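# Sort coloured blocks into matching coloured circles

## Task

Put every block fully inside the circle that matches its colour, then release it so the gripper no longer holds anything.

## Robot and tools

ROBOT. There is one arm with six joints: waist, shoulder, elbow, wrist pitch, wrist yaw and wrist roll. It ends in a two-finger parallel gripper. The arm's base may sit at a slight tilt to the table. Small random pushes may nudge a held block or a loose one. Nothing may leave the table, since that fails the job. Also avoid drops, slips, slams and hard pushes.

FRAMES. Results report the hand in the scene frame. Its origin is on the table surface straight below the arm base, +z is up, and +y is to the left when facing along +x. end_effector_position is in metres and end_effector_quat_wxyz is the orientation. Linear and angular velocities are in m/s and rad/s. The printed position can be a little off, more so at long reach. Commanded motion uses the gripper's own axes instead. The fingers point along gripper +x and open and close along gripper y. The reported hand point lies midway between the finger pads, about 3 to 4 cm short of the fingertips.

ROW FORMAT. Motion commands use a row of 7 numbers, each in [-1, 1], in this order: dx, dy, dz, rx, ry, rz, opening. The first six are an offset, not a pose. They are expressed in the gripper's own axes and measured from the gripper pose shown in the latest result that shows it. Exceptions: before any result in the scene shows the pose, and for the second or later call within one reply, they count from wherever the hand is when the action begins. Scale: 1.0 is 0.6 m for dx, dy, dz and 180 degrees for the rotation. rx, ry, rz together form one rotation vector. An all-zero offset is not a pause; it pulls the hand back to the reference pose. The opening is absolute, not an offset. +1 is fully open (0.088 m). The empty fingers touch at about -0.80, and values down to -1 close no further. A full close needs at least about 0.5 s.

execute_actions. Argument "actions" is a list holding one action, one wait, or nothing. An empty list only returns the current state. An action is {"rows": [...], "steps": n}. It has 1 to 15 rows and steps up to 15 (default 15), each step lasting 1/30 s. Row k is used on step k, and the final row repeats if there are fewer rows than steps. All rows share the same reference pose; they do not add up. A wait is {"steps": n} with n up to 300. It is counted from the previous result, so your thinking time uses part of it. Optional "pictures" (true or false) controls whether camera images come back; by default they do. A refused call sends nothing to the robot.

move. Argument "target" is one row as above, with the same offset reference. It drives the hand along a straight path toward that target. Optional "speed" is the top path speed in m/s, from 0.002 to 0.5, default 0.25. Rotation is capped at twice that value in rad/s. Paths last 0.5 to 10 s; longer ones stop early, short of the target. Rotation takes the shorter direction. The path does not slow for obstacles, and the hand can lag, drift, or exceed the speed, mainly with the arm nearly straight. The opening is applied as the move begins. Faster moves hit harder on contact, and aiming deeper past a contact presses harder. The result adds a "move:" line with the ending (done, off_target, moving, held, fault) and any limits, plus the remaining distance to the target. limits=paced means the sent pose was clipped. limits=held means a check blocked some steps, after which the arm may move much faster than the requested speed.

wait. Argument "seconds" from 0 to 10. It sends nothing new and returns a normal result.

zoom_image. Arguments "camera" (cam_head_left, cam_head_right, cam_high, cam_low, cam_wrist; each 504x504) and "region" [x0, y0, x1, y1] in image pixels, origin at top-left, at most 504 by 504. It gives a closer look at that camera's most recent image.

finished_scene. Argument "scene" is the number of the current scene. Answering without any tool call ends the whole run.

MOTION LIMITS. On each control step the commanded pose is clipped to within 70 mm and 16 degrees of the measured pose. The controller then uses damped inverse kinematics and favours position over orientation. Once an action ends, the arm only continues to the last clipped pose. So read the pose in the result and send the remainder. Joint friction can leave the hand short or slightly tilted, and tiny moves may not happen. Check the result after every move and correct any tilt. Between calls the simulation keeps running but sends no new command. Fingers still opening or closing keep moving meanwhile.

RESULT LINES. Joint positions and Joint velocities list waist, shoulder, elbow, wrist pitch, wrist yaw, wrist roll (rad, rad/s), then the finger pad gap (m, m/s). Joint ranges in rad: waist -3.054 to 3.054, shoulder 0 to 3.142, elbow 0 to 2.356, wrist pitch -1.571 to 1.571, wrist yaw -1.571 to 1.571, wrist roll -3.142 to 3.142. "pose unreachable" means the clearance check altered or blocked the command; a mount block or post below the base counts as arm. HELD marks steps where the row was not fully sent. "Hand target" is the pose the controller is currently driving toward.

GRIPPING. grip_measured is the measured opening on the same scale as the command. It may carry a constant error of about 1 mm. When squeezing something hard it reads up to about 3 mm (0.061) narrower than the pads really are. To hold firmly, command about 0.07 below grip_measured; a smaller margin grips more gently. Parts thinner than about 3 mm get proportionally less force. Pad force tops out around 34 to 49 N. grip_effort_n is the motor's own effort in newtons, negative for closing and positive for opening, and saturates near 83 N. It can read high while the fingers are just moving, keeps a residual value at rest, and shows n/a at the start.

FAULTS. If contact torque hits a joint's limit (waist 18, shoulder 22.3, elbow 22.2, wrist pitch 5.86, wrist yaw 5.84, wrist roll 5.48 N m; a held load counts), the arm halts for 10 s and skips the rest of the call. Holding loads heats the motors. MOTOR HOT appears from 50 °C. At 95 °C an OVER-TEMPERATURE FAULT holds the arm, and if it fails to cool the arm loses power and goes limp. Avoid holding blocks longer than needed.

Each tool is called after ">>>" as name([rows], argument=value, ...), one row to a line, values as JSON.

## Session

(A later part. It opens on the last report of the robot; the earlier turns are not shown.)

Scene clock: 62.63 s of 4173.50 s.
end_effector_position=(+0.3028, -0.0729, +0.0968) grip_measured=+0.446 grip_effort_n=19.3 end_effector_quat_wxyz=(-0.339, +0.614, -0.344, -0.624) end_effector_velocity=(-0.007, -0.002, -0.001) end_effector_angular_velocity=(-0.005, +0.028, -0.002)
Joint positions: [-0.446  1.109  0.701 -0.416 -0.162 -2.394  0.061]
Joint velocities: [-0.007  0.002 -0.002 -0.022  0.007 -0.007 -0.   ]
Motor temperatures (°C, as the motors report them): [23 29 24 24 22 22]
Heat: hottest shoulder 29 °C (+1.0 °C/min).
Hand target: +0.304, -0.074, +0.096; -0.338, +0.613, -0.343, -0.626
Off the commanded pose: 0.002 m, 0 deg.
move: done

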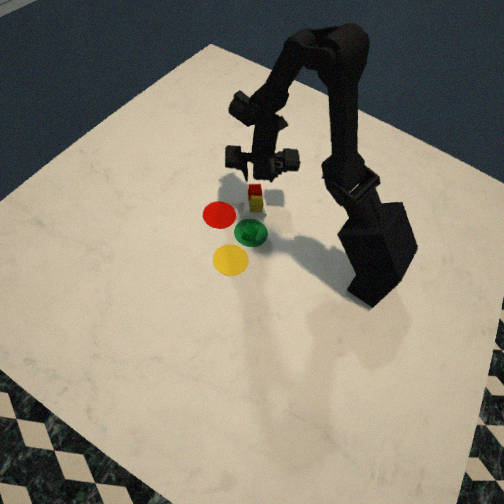

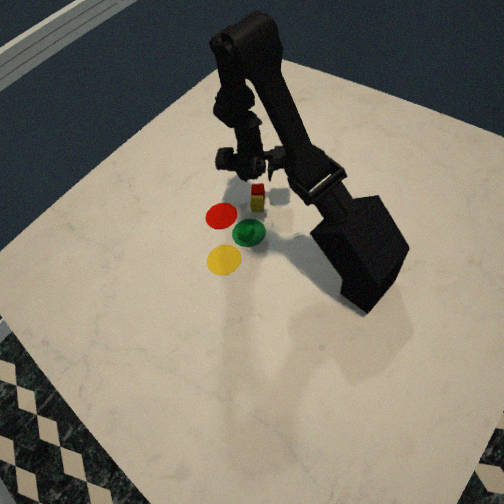

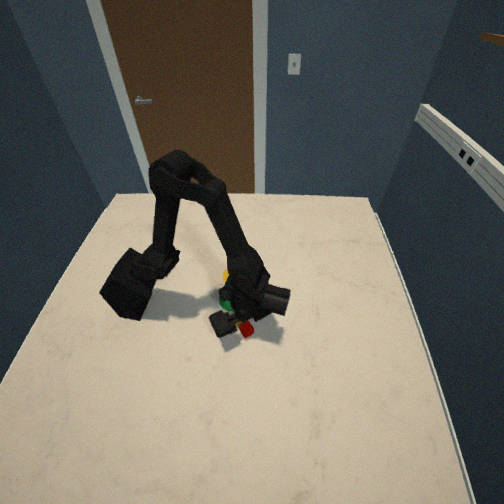

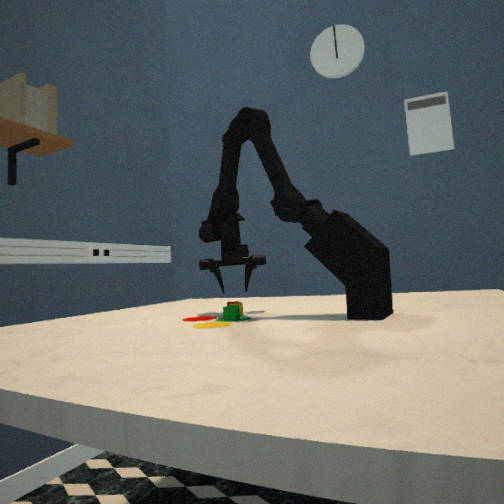

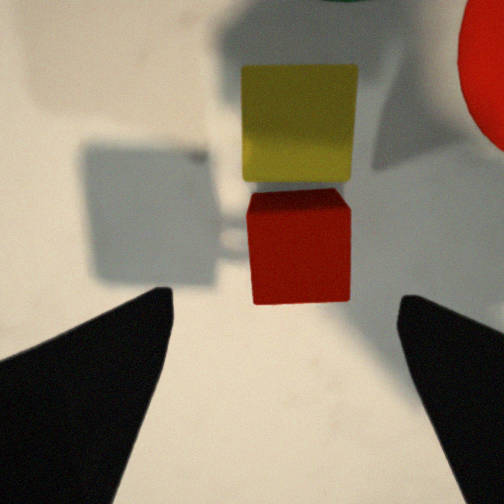

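>>> move(target=[0.093,-0.008,0,0,0,0,0.45], speed=0.08)

Scene clock: 67.77 s of 4173.50 s.
end_effector_position=(+0.3075, -0.0704, +0.0431) grip_measured=+0.446 grip_effort_n=18.8 end_effector_quat_wxyz=(-0.339, +0.617, -0.341, -0.623) end_effector_velocity=(-0.004, +0.003, -0.002) end_effector_angular_velocity=(+0.013, +0.015, +0.007)
Joint positions: [-0.395  1.329  0.687 -0.168 -0.13  -2.359  0.061]
Joint velocities: [ 0.002  0.007 -0.002 -0.007 -0.007 -0.007 -0.   ]
Motor temperatures (°C, as the motors report them): [23 29 24 24 22 22]
Heat: hottest shoulder 29 °C (+0.0 °C/min).
Hand target: +0.306, -0.070, +0.041; -0.339, +0.614, -0.344, -0.624
Off the commanded pose: 0.003 m, 1 deg.
After step 90, 1.07 s passed at rest.
move: done

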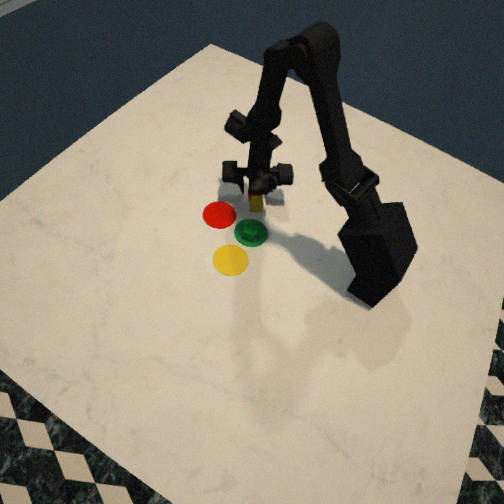

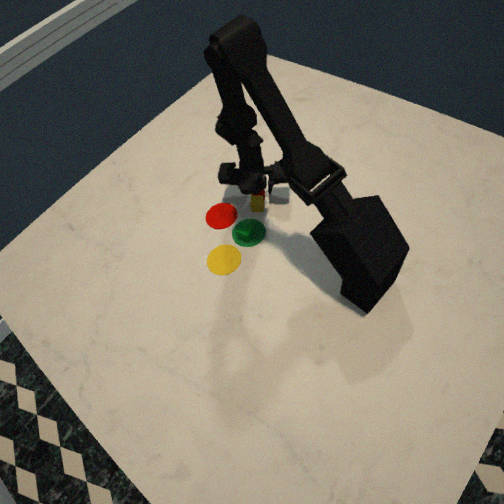

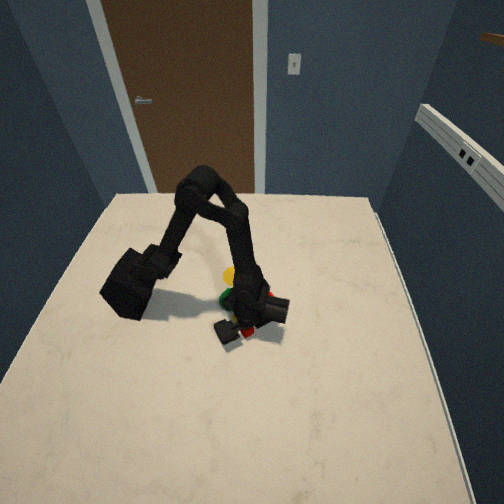

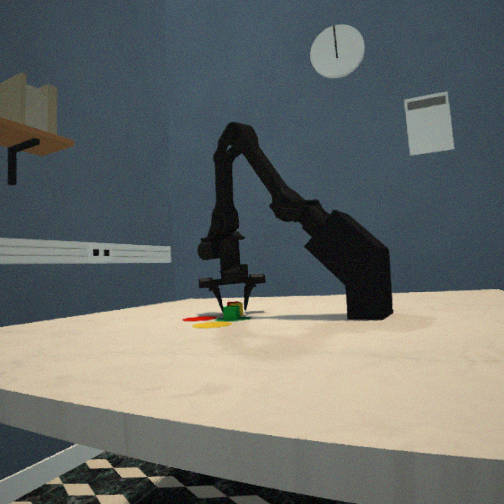

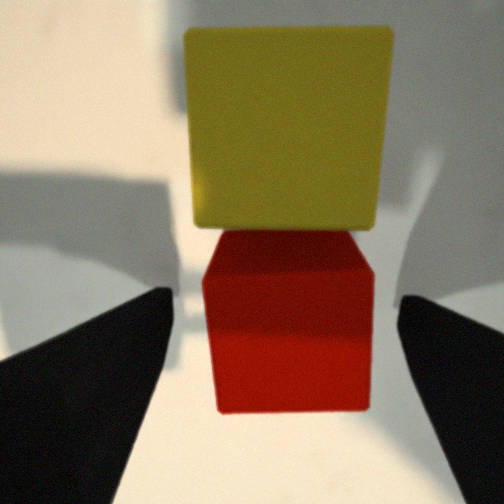

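>>> execute_actions([
  {"rows":[[0,0,0,0,0,0,0.2],[0,0,0,0,0,0,0.1],[0,0,0,0,0,0,0.0],[0,0,0,0,0,0,-0.05],[0,0,0,0,0,0,-0.1],[0,0,0,0,0,0,-0.15],[0,0,0,0,0,0,-0.2],[0,0,0,0,0,0,-0.27]],"steps":15},
], pictures=false)

>>> move(target=[-0.085,0,0,0,0,0,-0.27], speed=0.15)

>>> move(target=[0,-0.173,0.1415,0,0,0,-0.27], speed=0.2)

Scene clock: 74.67 s of 4173.50 s.
end_effector_position=(+0.3074, -0.0705, +0.0429) grip_measured=-0.157 grip_effort_n=-83.5 end_effector_quat_wxyz=(-0.339, +0.617, -0.341, -0.623) end_effector_velocity=(+0.000, +0.000, -0.001) end_effector_angular_velocity=(+0.005, -0.004, +0.006)
Joint positions: [-0.395  1.33   0.687 -0.168 -0.129 -2.359  0.031]
Joint velocities: [-0.002  0.002 -0.002  0.007 -0.007 -0.007  0.   ]
Motor temperatures (°C, as the motors report them): [23 29 24 24 22 22]
Heat: hottest shoulder 29 °C (+0.0 °C/min).
Hand target: +0.307, -0.071, +0.043; -0.339, +0.617, -0.341, -0.623
Off the commanded pose: 0.000 m, 0 deg.
Steps of this call (steps 1 to 90: nothing new was sent; then 3.40 s passed at rest; steps 91 to 105: all 15 steps of this action). Readings (end_effector_position):
91: (+0.3075, -0.0705, +0.0429)
92: (+0.3075, -0.0705, +0.0429)
94: (+0.3075, -0.0705, +0.0429)
98: (+0.3075, -0.0705, +0.0429)
105: the state above

Scene clock: 75.77 s of 4173.50 s.
end_effector_position=(+0.3039, -0.0699, +0.0899) grip_measured=-0.157 grip_effort_n=-83.5 end_effector_quat_wxyz=(-0.338, +0.611, -0.345, -0.628) end_effector_velocity=(-0.001, +0.001, +0.001) end_effector_angular_velocity=(+0.006, +0.001, +0.005)
Joint positions: [-0.425  1.139  0.705 -0.397 -0.148 -2.379  0.031]
Joint velocities: [-0.002 -0.007 -0.002 -0.007 -0.007 -0.007 -0.   ]
Motor temperatures (°C, as the motors report them): [23 30 24 24 22 22]
Heat: hottest shoulder 30 °C (+1.0 °C/min).
Hand target: +0.308, -0.071, +0.094; -0.339, +0.617, -0.341, -0.623
Off the commanded pose: 0.006 m, 1 deg.
move: done

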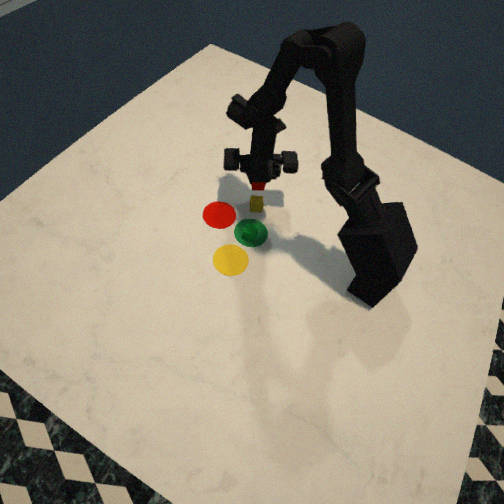

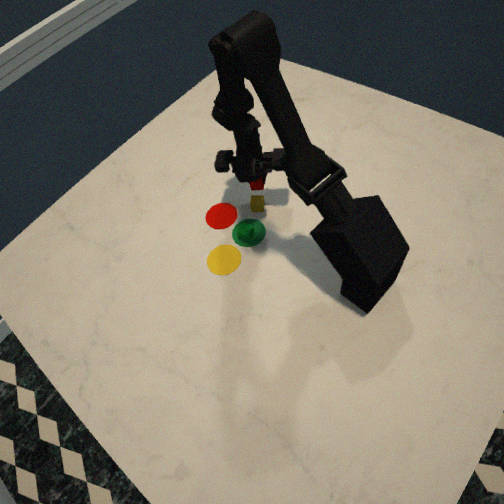

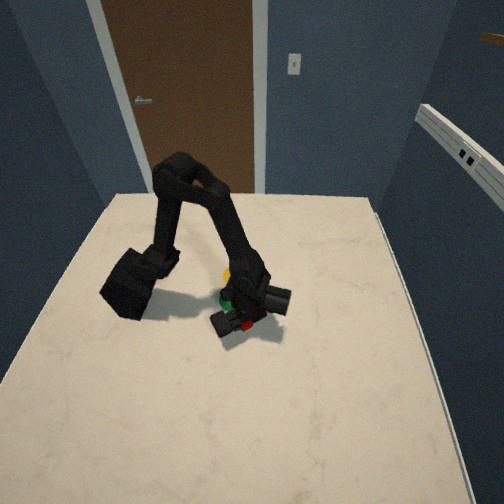

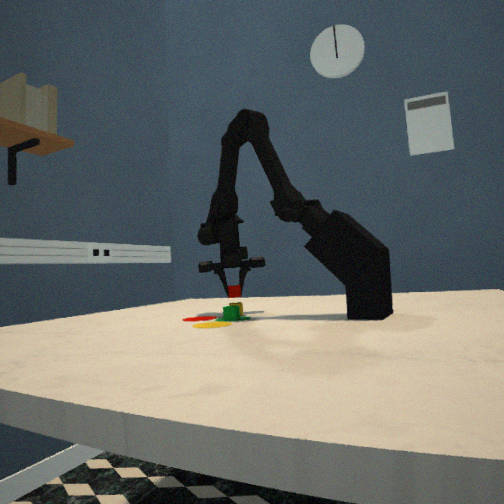

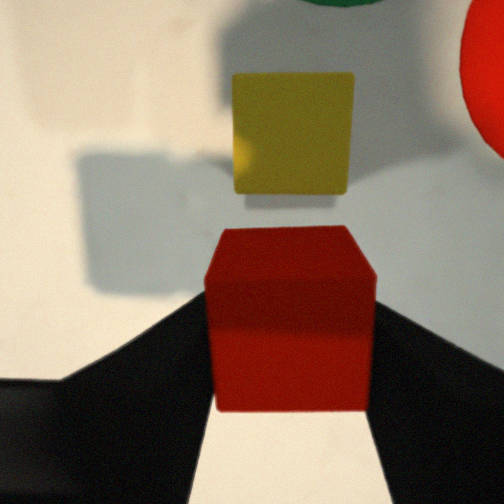

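Scene clock: 76.90 s of 4173.50 s.
end_effector_position=(+0.3462, +0.0573, +0.0899) grip_measured=-0.157 grip_effort_n=-83.5 end_effector_quat_wxyz=(-0.341, +0.610, -0.343, -0.627) end_effector_velocity=(+0.001, +0.004, +0.001) end_effector_angular_velocity=(+0.012, +0.003, -0.002)
Joint positions: [ 0.164  1.272  0.878 -0.456  0.245 -1.941  0.031]
Joint velocities: [ 0.007  0.002  0.007 -0.007 -0.007  0.007 -0.   ]
Motor temperatures (°C, as the motors report them): [23 30 24 24 22 22]
Heat: hottest shoulder 30 °C (+1.0 °C/min).
Hand target: +0.347, +0.059, +0.089; -0.340, +0.609, -0.345, -0.628
Off the commanded pose: 0.001 m, 0 deg.
move: done

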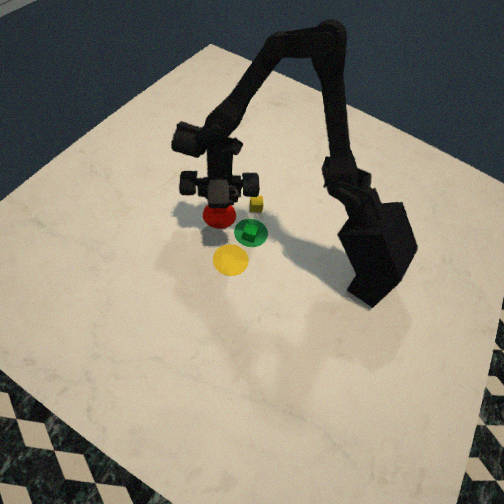

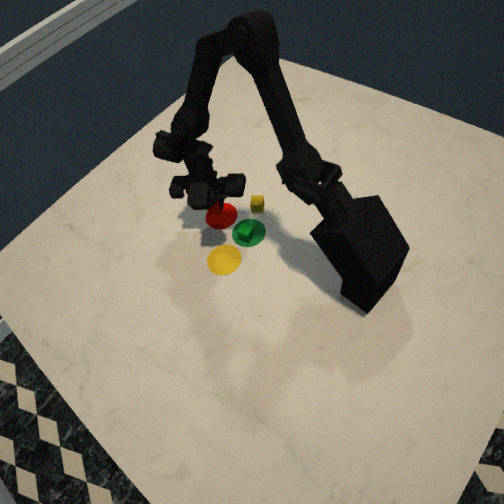

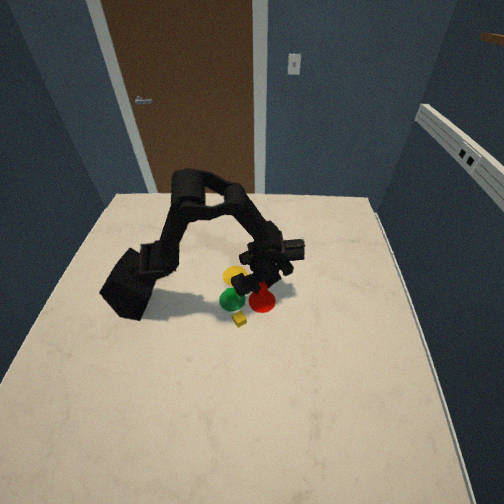

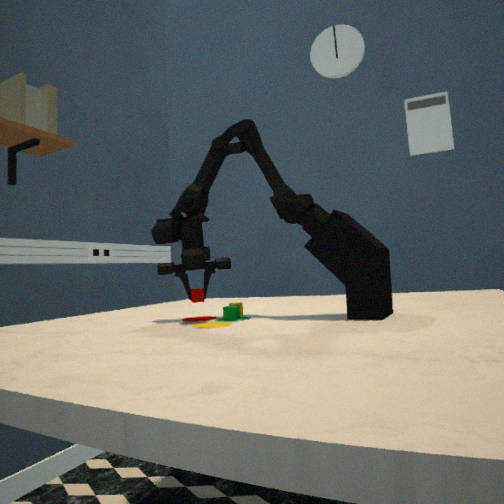

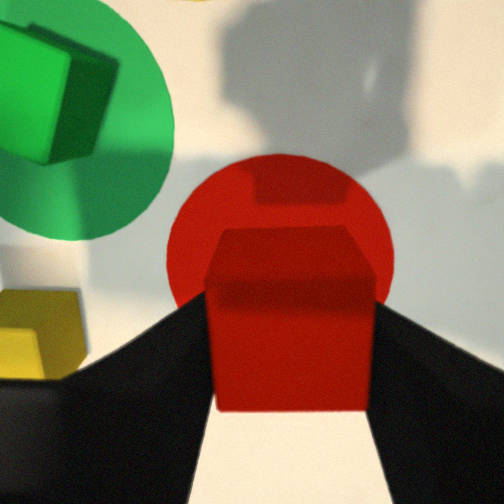

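>>> move(target=[0.078,0,-0.006,0,0,0,-0.27], speed=0.07)

Scene clock: 81.13 s of 4173.50 s.
end_effector_position=(+0.3491, +0.0543, +0.0457) grip_measured=-0.157 grip_effort_n=-83.5 end_effector_quat_wxyz=(-0.344, +0.612, -0.344, -0.624) end_effector_velocity=(-0.003, +0.000, -0.001) end_effector_angular_velocity=(+0.015, +0.015, +0.005)
Joint positions: [ 0.111  1.42   0.864 -0.276  0.213 -1.979  0.031]
Joint velocities: [-0.007  0.002 -0.002 -0.007 -0.022 -0.007 -0.   ]
Motor temperatures (°C, as the motors report them): [24 30 24 24 22 22]
Heat: hottest shoulder 30 °C (+0.0 °C/min).
Hand target: +0.347, +0.054, +0.043; -0.341, +0.610, -0.343, -0.627
Off the commanded pose: 0.003 m, 1 deg.
After step 90, 0.23 s passed at rest.
move: done

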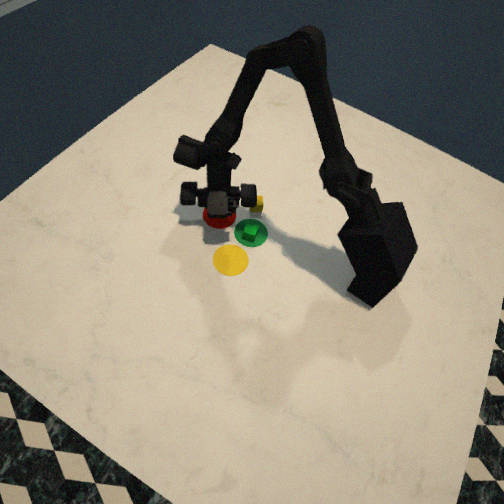

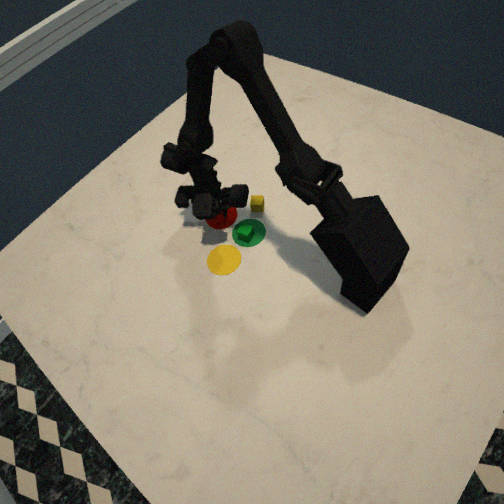

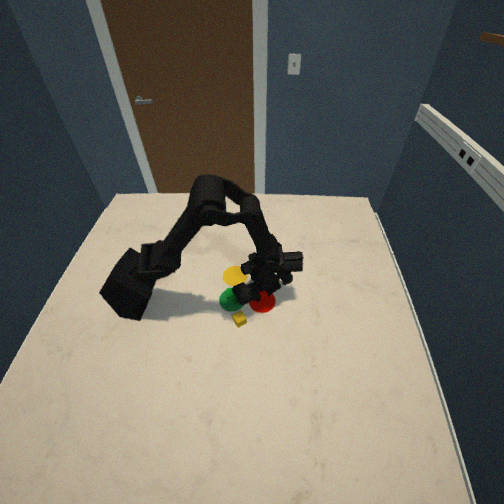

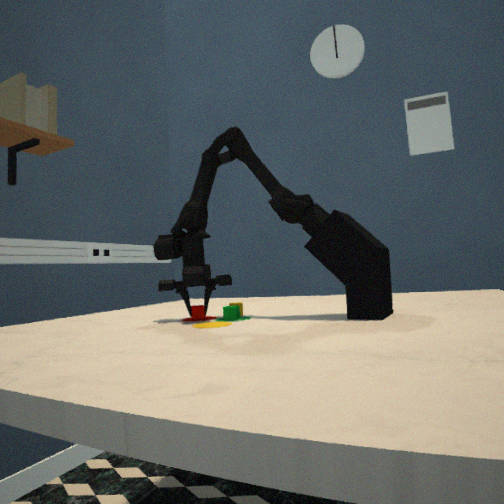

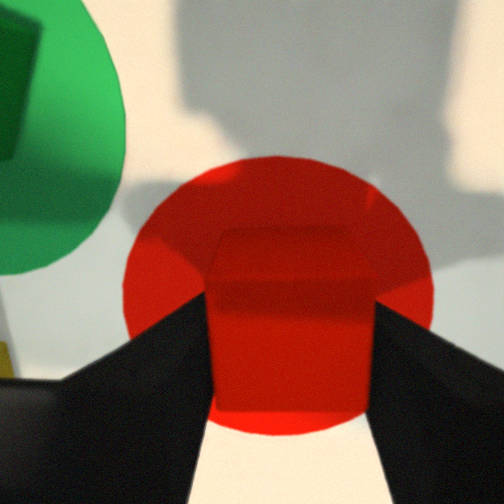

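>>> execute_actions([
  {"rows":[[0.006,0,0,0,0,0,-0.27],[0.006,0,0,0,0,0,-0.27],[0.006,0,0,0,0,0,-0.27],[0.006,0,0,0,0,0,-0.27],[0.006,0,0,0,0,0,-0.27],[0.006,0,0,0,0,0,0.0],[0.006,0,0,0,0,0,0.3],[0.006,0,0,0,0,0,0.6]],"steps":15},
], pictures=false)

>>> move(target=[-0.095,0,0,0,0,0,0.6])

>>> move(target=[0,0.171,-0.078,0,0,0,0.45])

Scene clock: 87.07 s of 4173.50 s.
end_effector_position=(+0.3504, +0.0545, +0.0446) grip_measured=+0.554 grip_effort_n=18.4 end_effector_quat_wxyz=(-0.345, +0.614, -0.343, -0.622) end_effector_velocity=(-0.007, -0.003, -0.000) end_effector_angular_velocity=(-0.013, +0.025, +0.012)
Joint positions: [ 0.11   1.424  0.864 -0.266  0.212 -1.979  0.066]
Joint velocities: [-0.002 -0.002 -0.007 -0.022  0.007 -0.007  0.023]
Motor temperatures (°C, as the motors report them): [24 30 24 24 22 22]
Heat: hottest shoulder 30 °C (+0.0 °C/min).
Hand target: +0.349, +0.054, +0.042; -0.344, +0.612, -0.344, -0.624
Off the commanded pose: 0.003 m, 0 deg.
Steps of this call (steps 1 to 90: nothing new was sent; then 2.43 s passed at rest; steps 91 to 105: all 15 steps of this action). Readings (end_effector_position):
91: (+0.3492, +0.0545, +0.0454)
92: (+0.3497, +0.0544, +0.0453)
94: (+0.3501, +0.0544, +0.0449)
98: (+0.3502, +0.0545, +0.0446)
105: the state above

Scene clock: 88.27 s of 4173.50 s.
end_effector_position=(+0.3469, +0.0540, +0.0968) grip_measured=+0.596 grip_effort_n=19.3 end_effector_quat_wxyz=(-0.340, +0.610, -0.345, -0.628) end_effector_velocity=(-0.008, -0.002, +0.002) end_effector_angular_velocity=(-0.000, +0.032, -0.001)
Joint positions: [ 0.159  1.249  0.886 -0.49   0.244 -1.943  0.068]
Joint velocities: [-0.002 -0.007 -0.002 -0.037 -0.007  0.007 -0.   ]
Motor temperatures (°C, as the motors report them): [24 30 24 24 22 22]
Heat: hottest shoulder 30 °C (+0.0 °C/min).
Hand target: +0.351, +0.054, +0.102; -0.346, +0.614, -0.343, -0.622
Off the commanded pose: 0.006 m, 1 deg.
move: done

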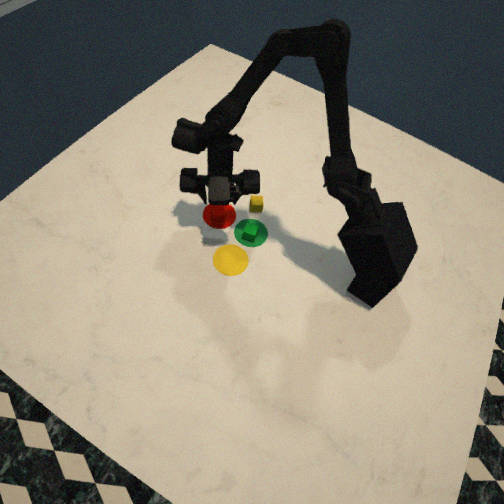

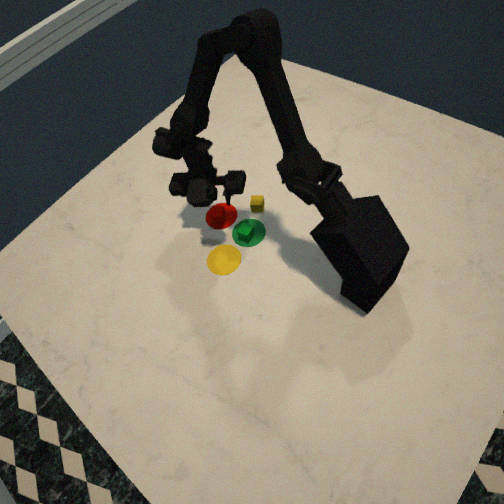

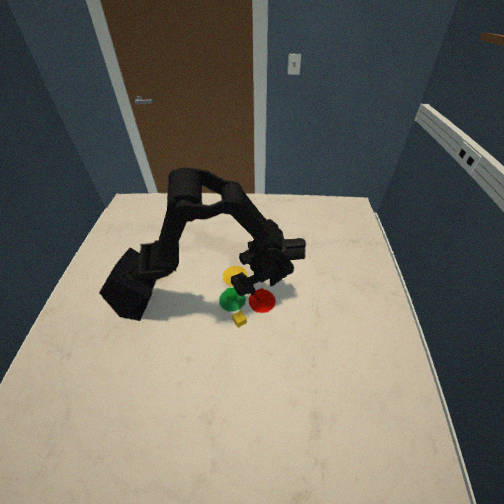

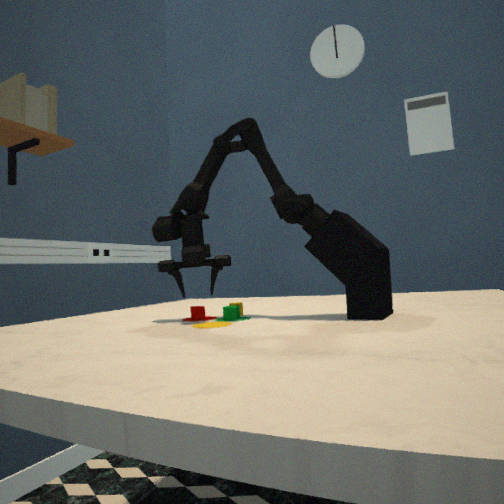

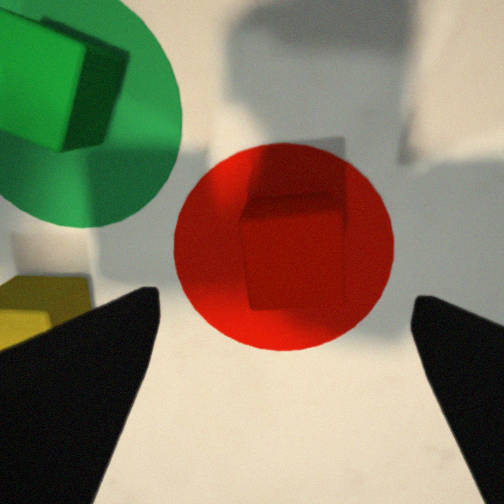

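Scene clock: 89.20 s of 4173.50 s.
end_effector_position=(+0.2840, -0.0407, +0.0969) grip_measured=+0.454 grip_effort_n=-19.3 end_effector_quat_wxyz=(-0.337, +0.607, -0.348, -0.630) end_effector_velocity=(-0.010, -0.000, -0.001) end_effector_angular_velocity=(+0.015, +0.029, +0.007)
Joint positions: [-0.298  1.035  0.614 -0.41  -0.059 -2.282  0.061]
Joint velocities: [-0.017 -0.002 -0.012 -0.022 -0.022 -0.022 -0.   ]
Motor temperatures (°C, as the motors report them): [24 30 24 24 22 22]
Heat: hottest shoulder 30 °C (+0.0 °C/min).
Hand target: +0.285, -0.041, +0.099; -0.339, +0.610, -0.345, -0.627
Off the commanded pose: 0.001 m, 1 deg.
move: done

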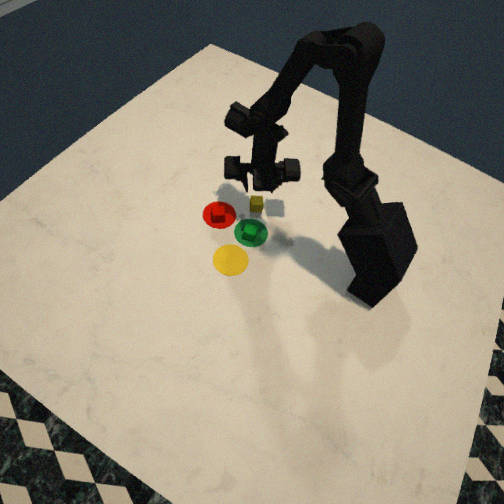

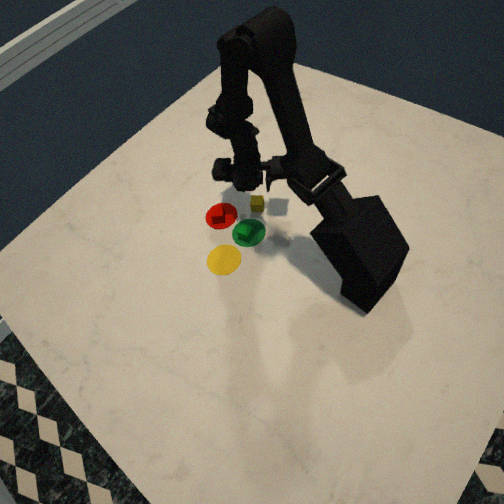

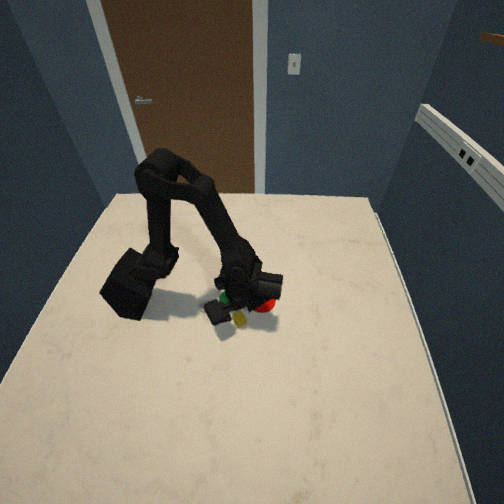

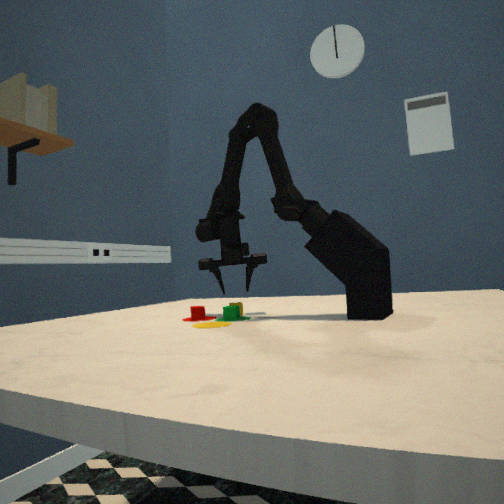

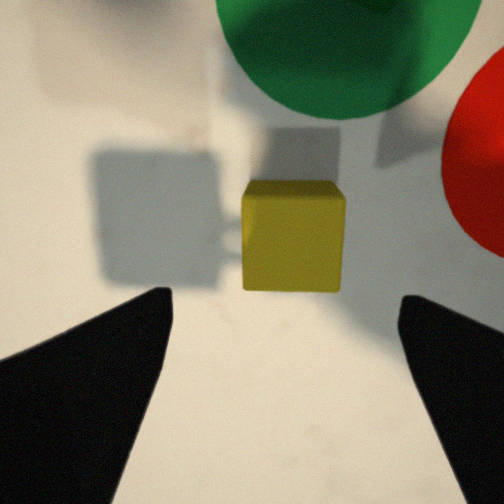

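>>> move(target=[0.093,-0.003,0.007,0,0,0,0.45], speed=0.08)

Scene clock: 93.10 s of 4173.50 s.
end_effector_position=(+0.2829, -0.0364, +0.0429) grip_measured=+0.454 grip_effort_n=-19.3 end_effector_quat_wxyz=(-0.338, +0.609, -0.346, -0.628) end_effector_velocity=(-0.001, +0.000, -0.002) end_effector_angular_velocity=(+0.006, +0.002, -0.009)
Joint positions: [-0.264  1.272  0.574 -0.125 -0.039 -2.26   0.061]
Joint velocities: [-0.002  0.007 -0.002  0.007 -0.007  0.007 -0.   ]
Motor temperatures (°C, as the motors report them): [24 30 24 24 22 22]
Heat: hottest shoulder 30 °C (+0.0 °C/min).
Hand target: +0.281, -0.036, +0.041; -0.337, +0.607, -0.348, -0.630
Off the commanded pose: 0.002 m, 0 deg.
move: done

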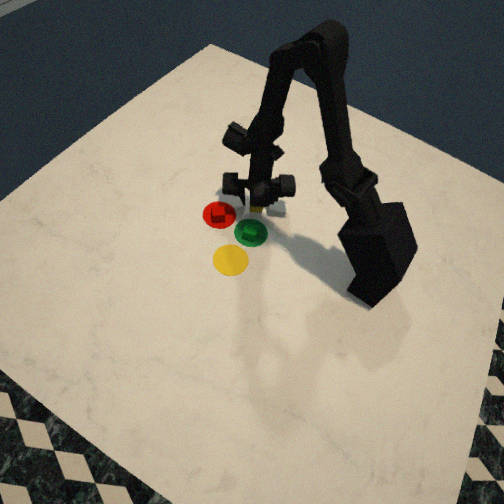

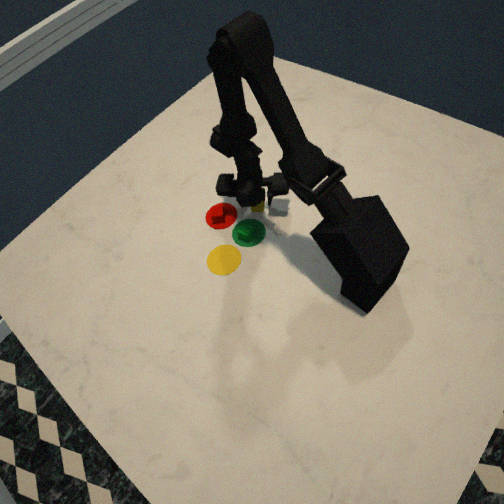

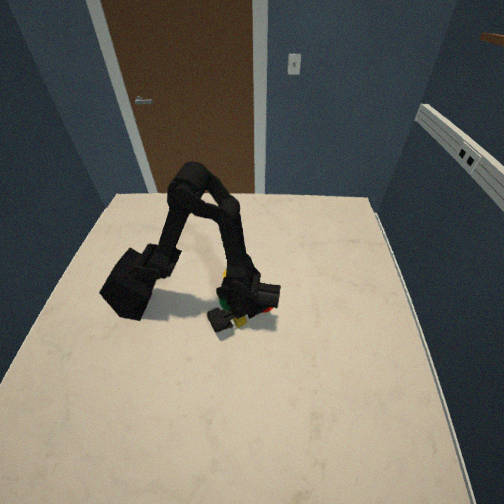

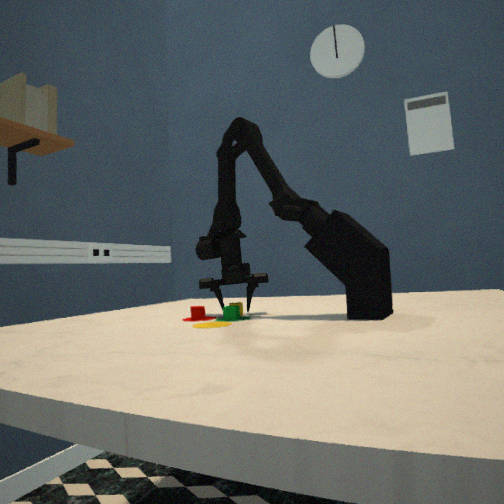

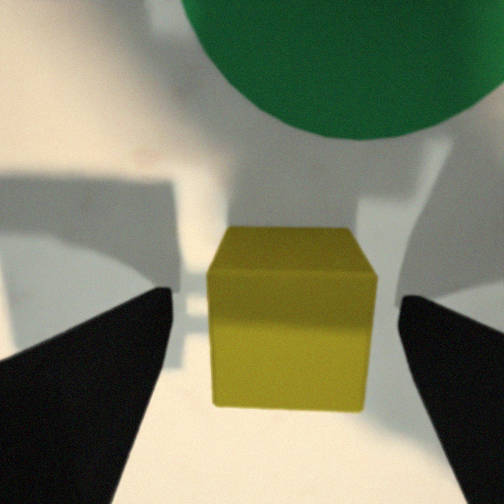

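>>> execute_actions([
  {"rows":[[0,0,0,0,0,0,0.2],[0,0,0,0,0,0,0.1],[0,0,0,0,0,0,0.0],[0,0,0,0,0,0,-0.05],[0,0,0,0,0,0,-0.1],[0,0,0,0,0,0,-0.15],[0,0,0,0,0,0,-0.2],[0,0,0,0,0,0,-0.27]],"steps":15},
], pictures=false)

>>> move(target=[-0.105,0,0,0,0,0,-0.27], speed=0.15)

>>> move(target=[0,-0.125,0.301,0,0,0,-0.27], speed=0.2)

Scene clock: 100.80 s of 4173.50 s.
end_effector_position=(+0.2828, -0.0363, +0.0427) grip_measured=-0.163 grip_effort_n=-83.5 end_effector_quat_wxyz=(-0.338, +0.609, -0.346, -0.629) end_effector_velocity=(+0.000, +0.002, -0.001) end_effector_angular_velocity=(+0.009, -0.004, +0.009)
Joint positions: [-0.264  1.273  0.574 -0.125 -0.039 -2.259  0.031]
Joint velocities: [ 0.002  0.002 -0.002  0.007 -0.007 -0.007 -0.   ]
Motor temperatures (°C, as the motors report them): [23 30 23 24 22 22]
Heat: hottest shoulder 30 °C (+0.0 °C/min).
Hand target: +0.283, -0.036, +0.043; -0.338, +0.609, -0.346, -0.628
Off the commanded pose: 0.000 m, 0 deg.
Steps of this call (steps 1 to 90: nothing new was sent; then 4.20 s passed at rest; steps 91 to 105: all 15 steps of this action). Readings (end_effector_position):
91: (+0.2831, -0.0363, +0.0427)
92: (+0.2831, -0.0363, +0.0427)
94: (+0.2831, -0.0363, +0.0427)
98: (+0.2831, -0.0363, +0.0427)
105: the state above

Scene clock: 101.93 s of 4173.50 s.
end_effector_position=(+0.2808, -0.0359, +0.1023) grip_measured=-0.163 grip_effort_n=-83.5 end_effector_quat_wxyz=(-0.336, +0.603, -0.349, -0.633) end_effector_velocity=(-0.004, +0.001, +0.002) end_effector_angular_velocity=(+0.008, +0.011, +0.019)
Joint positions: [-0.275  1.008  0.613 -0.446 -0.045 -2.266  0.031]
Joint velocities: [-0.002 -0.012 -0.002 -0.022 -0.007 -0.022 -0.   ]
Motor temperatures (°C, as the motors report them): [23 30 24 24 22 22]
Heat: hottest shoulder 30 °C (+0.0 °C/min).
Hand target: +0.285, -0.037, +0.106; -0.338, +0.609, -0.346, -0.629
Off the commanded pose: 0.005 m, 1 deg.
move: done

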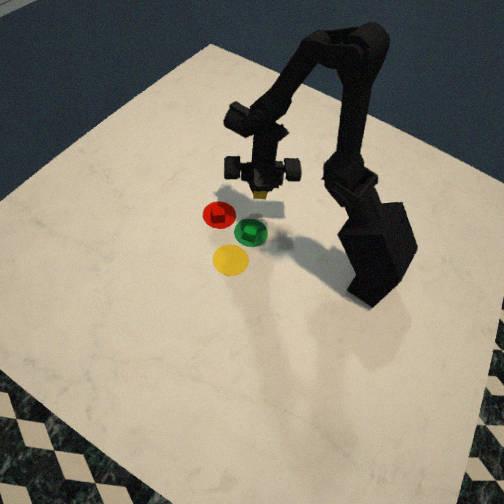

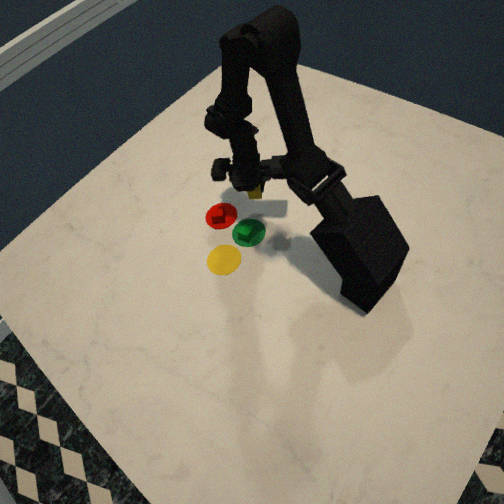

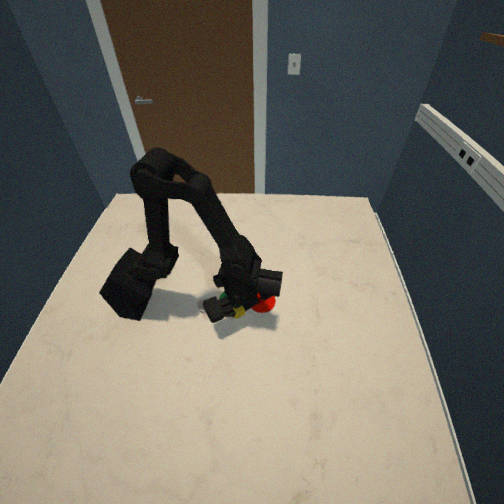

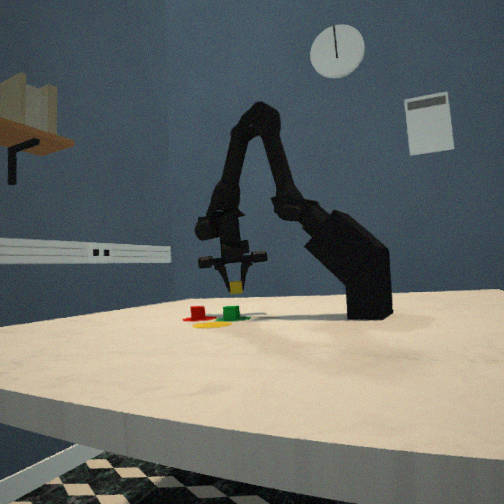

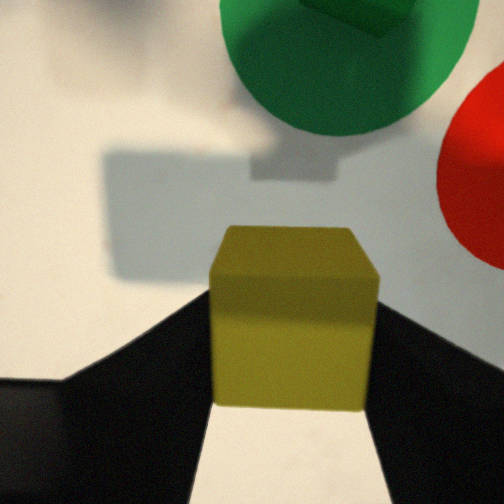

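Scene clock: 103.33 s of 4173.50 s.
end_effector_position=(+0.2489, +0.1578, +0.1050) grip_measured=-0.163 grip_effort_n=-83.5 end_effector_quat_wxyz=(-0.340, +0.601, -0.349, -0.634) end_effector_velocity=(+0.003, -0.001, -0.001) end_effector_angular_velocity=(-0.019, -0.009, +0.014)
Joint positions: [ 0.705  1.334  0.706 -0.438  0.55  -1.445  0.031]
Joint velocities: [ 0.002  0.012  0.012 -0.007  0.022 -0.007 -0.   ]
Motor temperatures (°C, as the motors report them): [23 30 24 24 22 22]
Heat: hottest shoulder 30 °C (+0.0 °C/min).
Hand target: +0.249, +0.160, +0.105; -0.339, +0.601, -0.349, -0.634
Off the commanded pose: 0.001 m, 1 deg.
move: done

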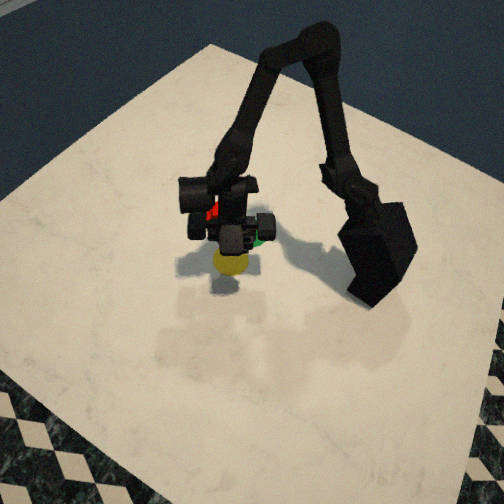

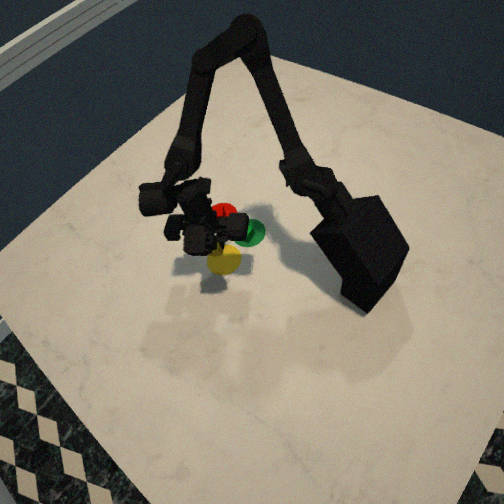

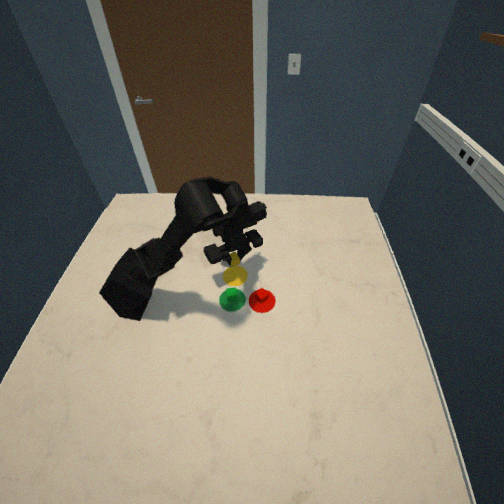

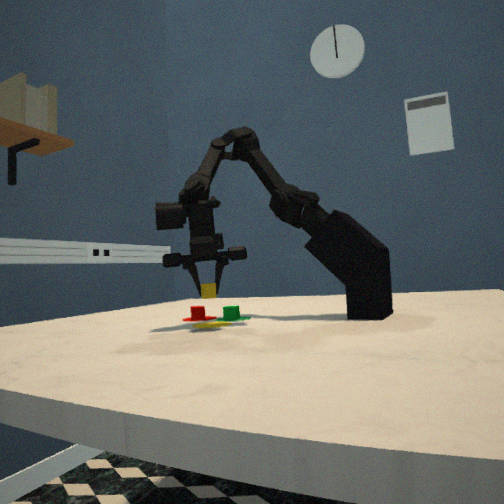

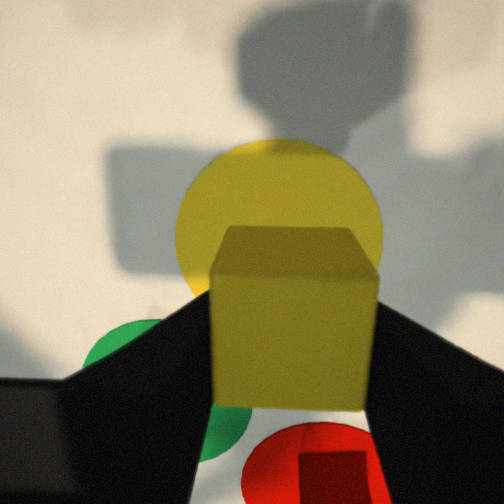

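>>> execute_actions(actions=[])

Scene clock: 113.83 s of 4173.50 s.
end_effector_position=(+0.2489, +0.1580, +0.1049) grip_measured=-0.163 grip_effort_n=-83.5 end_effector_quat_wxyz=(-0.339, +0.601, -0.349, -0.634) end_effector_velocity=(+0.000, -0.001, -0.000) end_effector_angular_velocity=(-0.000, +0.007, +0.003)
Joint positions: [ 0.706  1.335  0.707 -0.439  0.551 -1.444  0.031]
Joint velocities: [-0.007 -0.002  0.002 -0.007 -0.007 -0.007 -0.   ]
Motor temperatures (°C, as the motors report them): [24 30 24 24 22 22]
Heat: hottest shoulder 30 °C (+0.0 °C/min).
Hand target: +0.249, +0.160, +0.105; -0.339, +0.601, -0.349, -0.634
Off the commanded pose: 0.001 m, 0 deg.
Steps of this call (steps 1 to 90: nothing new was sent; then 7.50 s passed at rest). Readings (end_effector_position):
1: (+0.2489, +0.1578, +0.1050)
2: (+0.2489, +0.1579, +0.1050)
4: (+0.2488, +0.1578, +0.1049)
8: (+0.2489, +0.1579, +0.1049)
90: the state above

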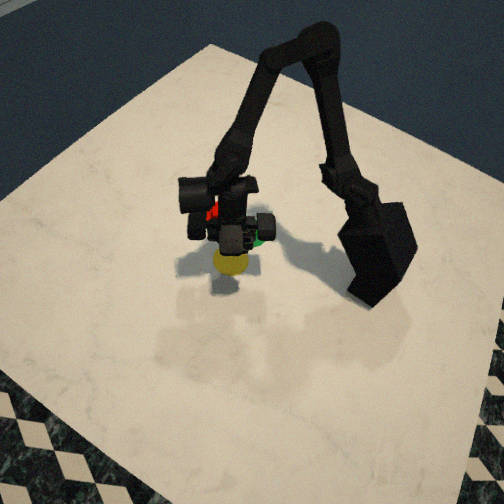

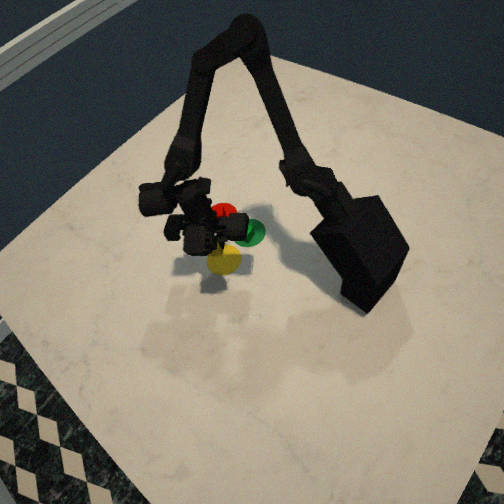

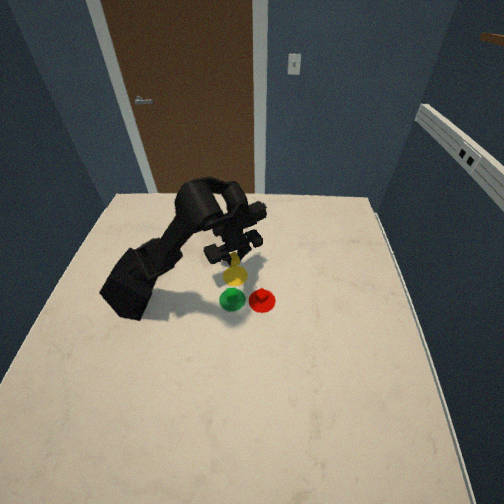

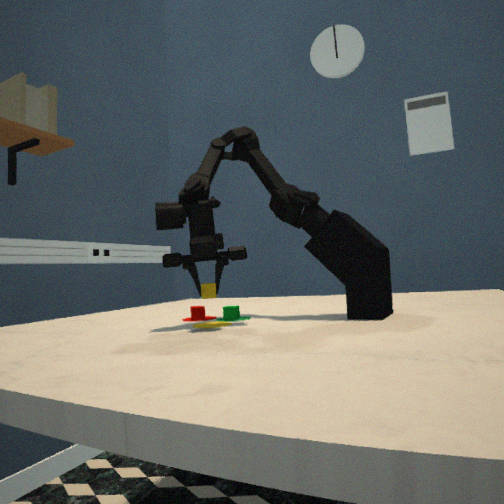

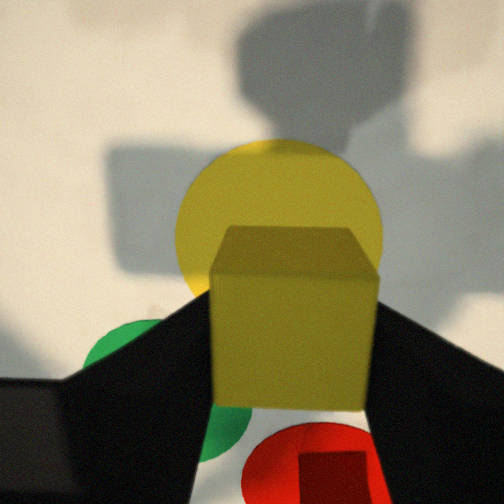

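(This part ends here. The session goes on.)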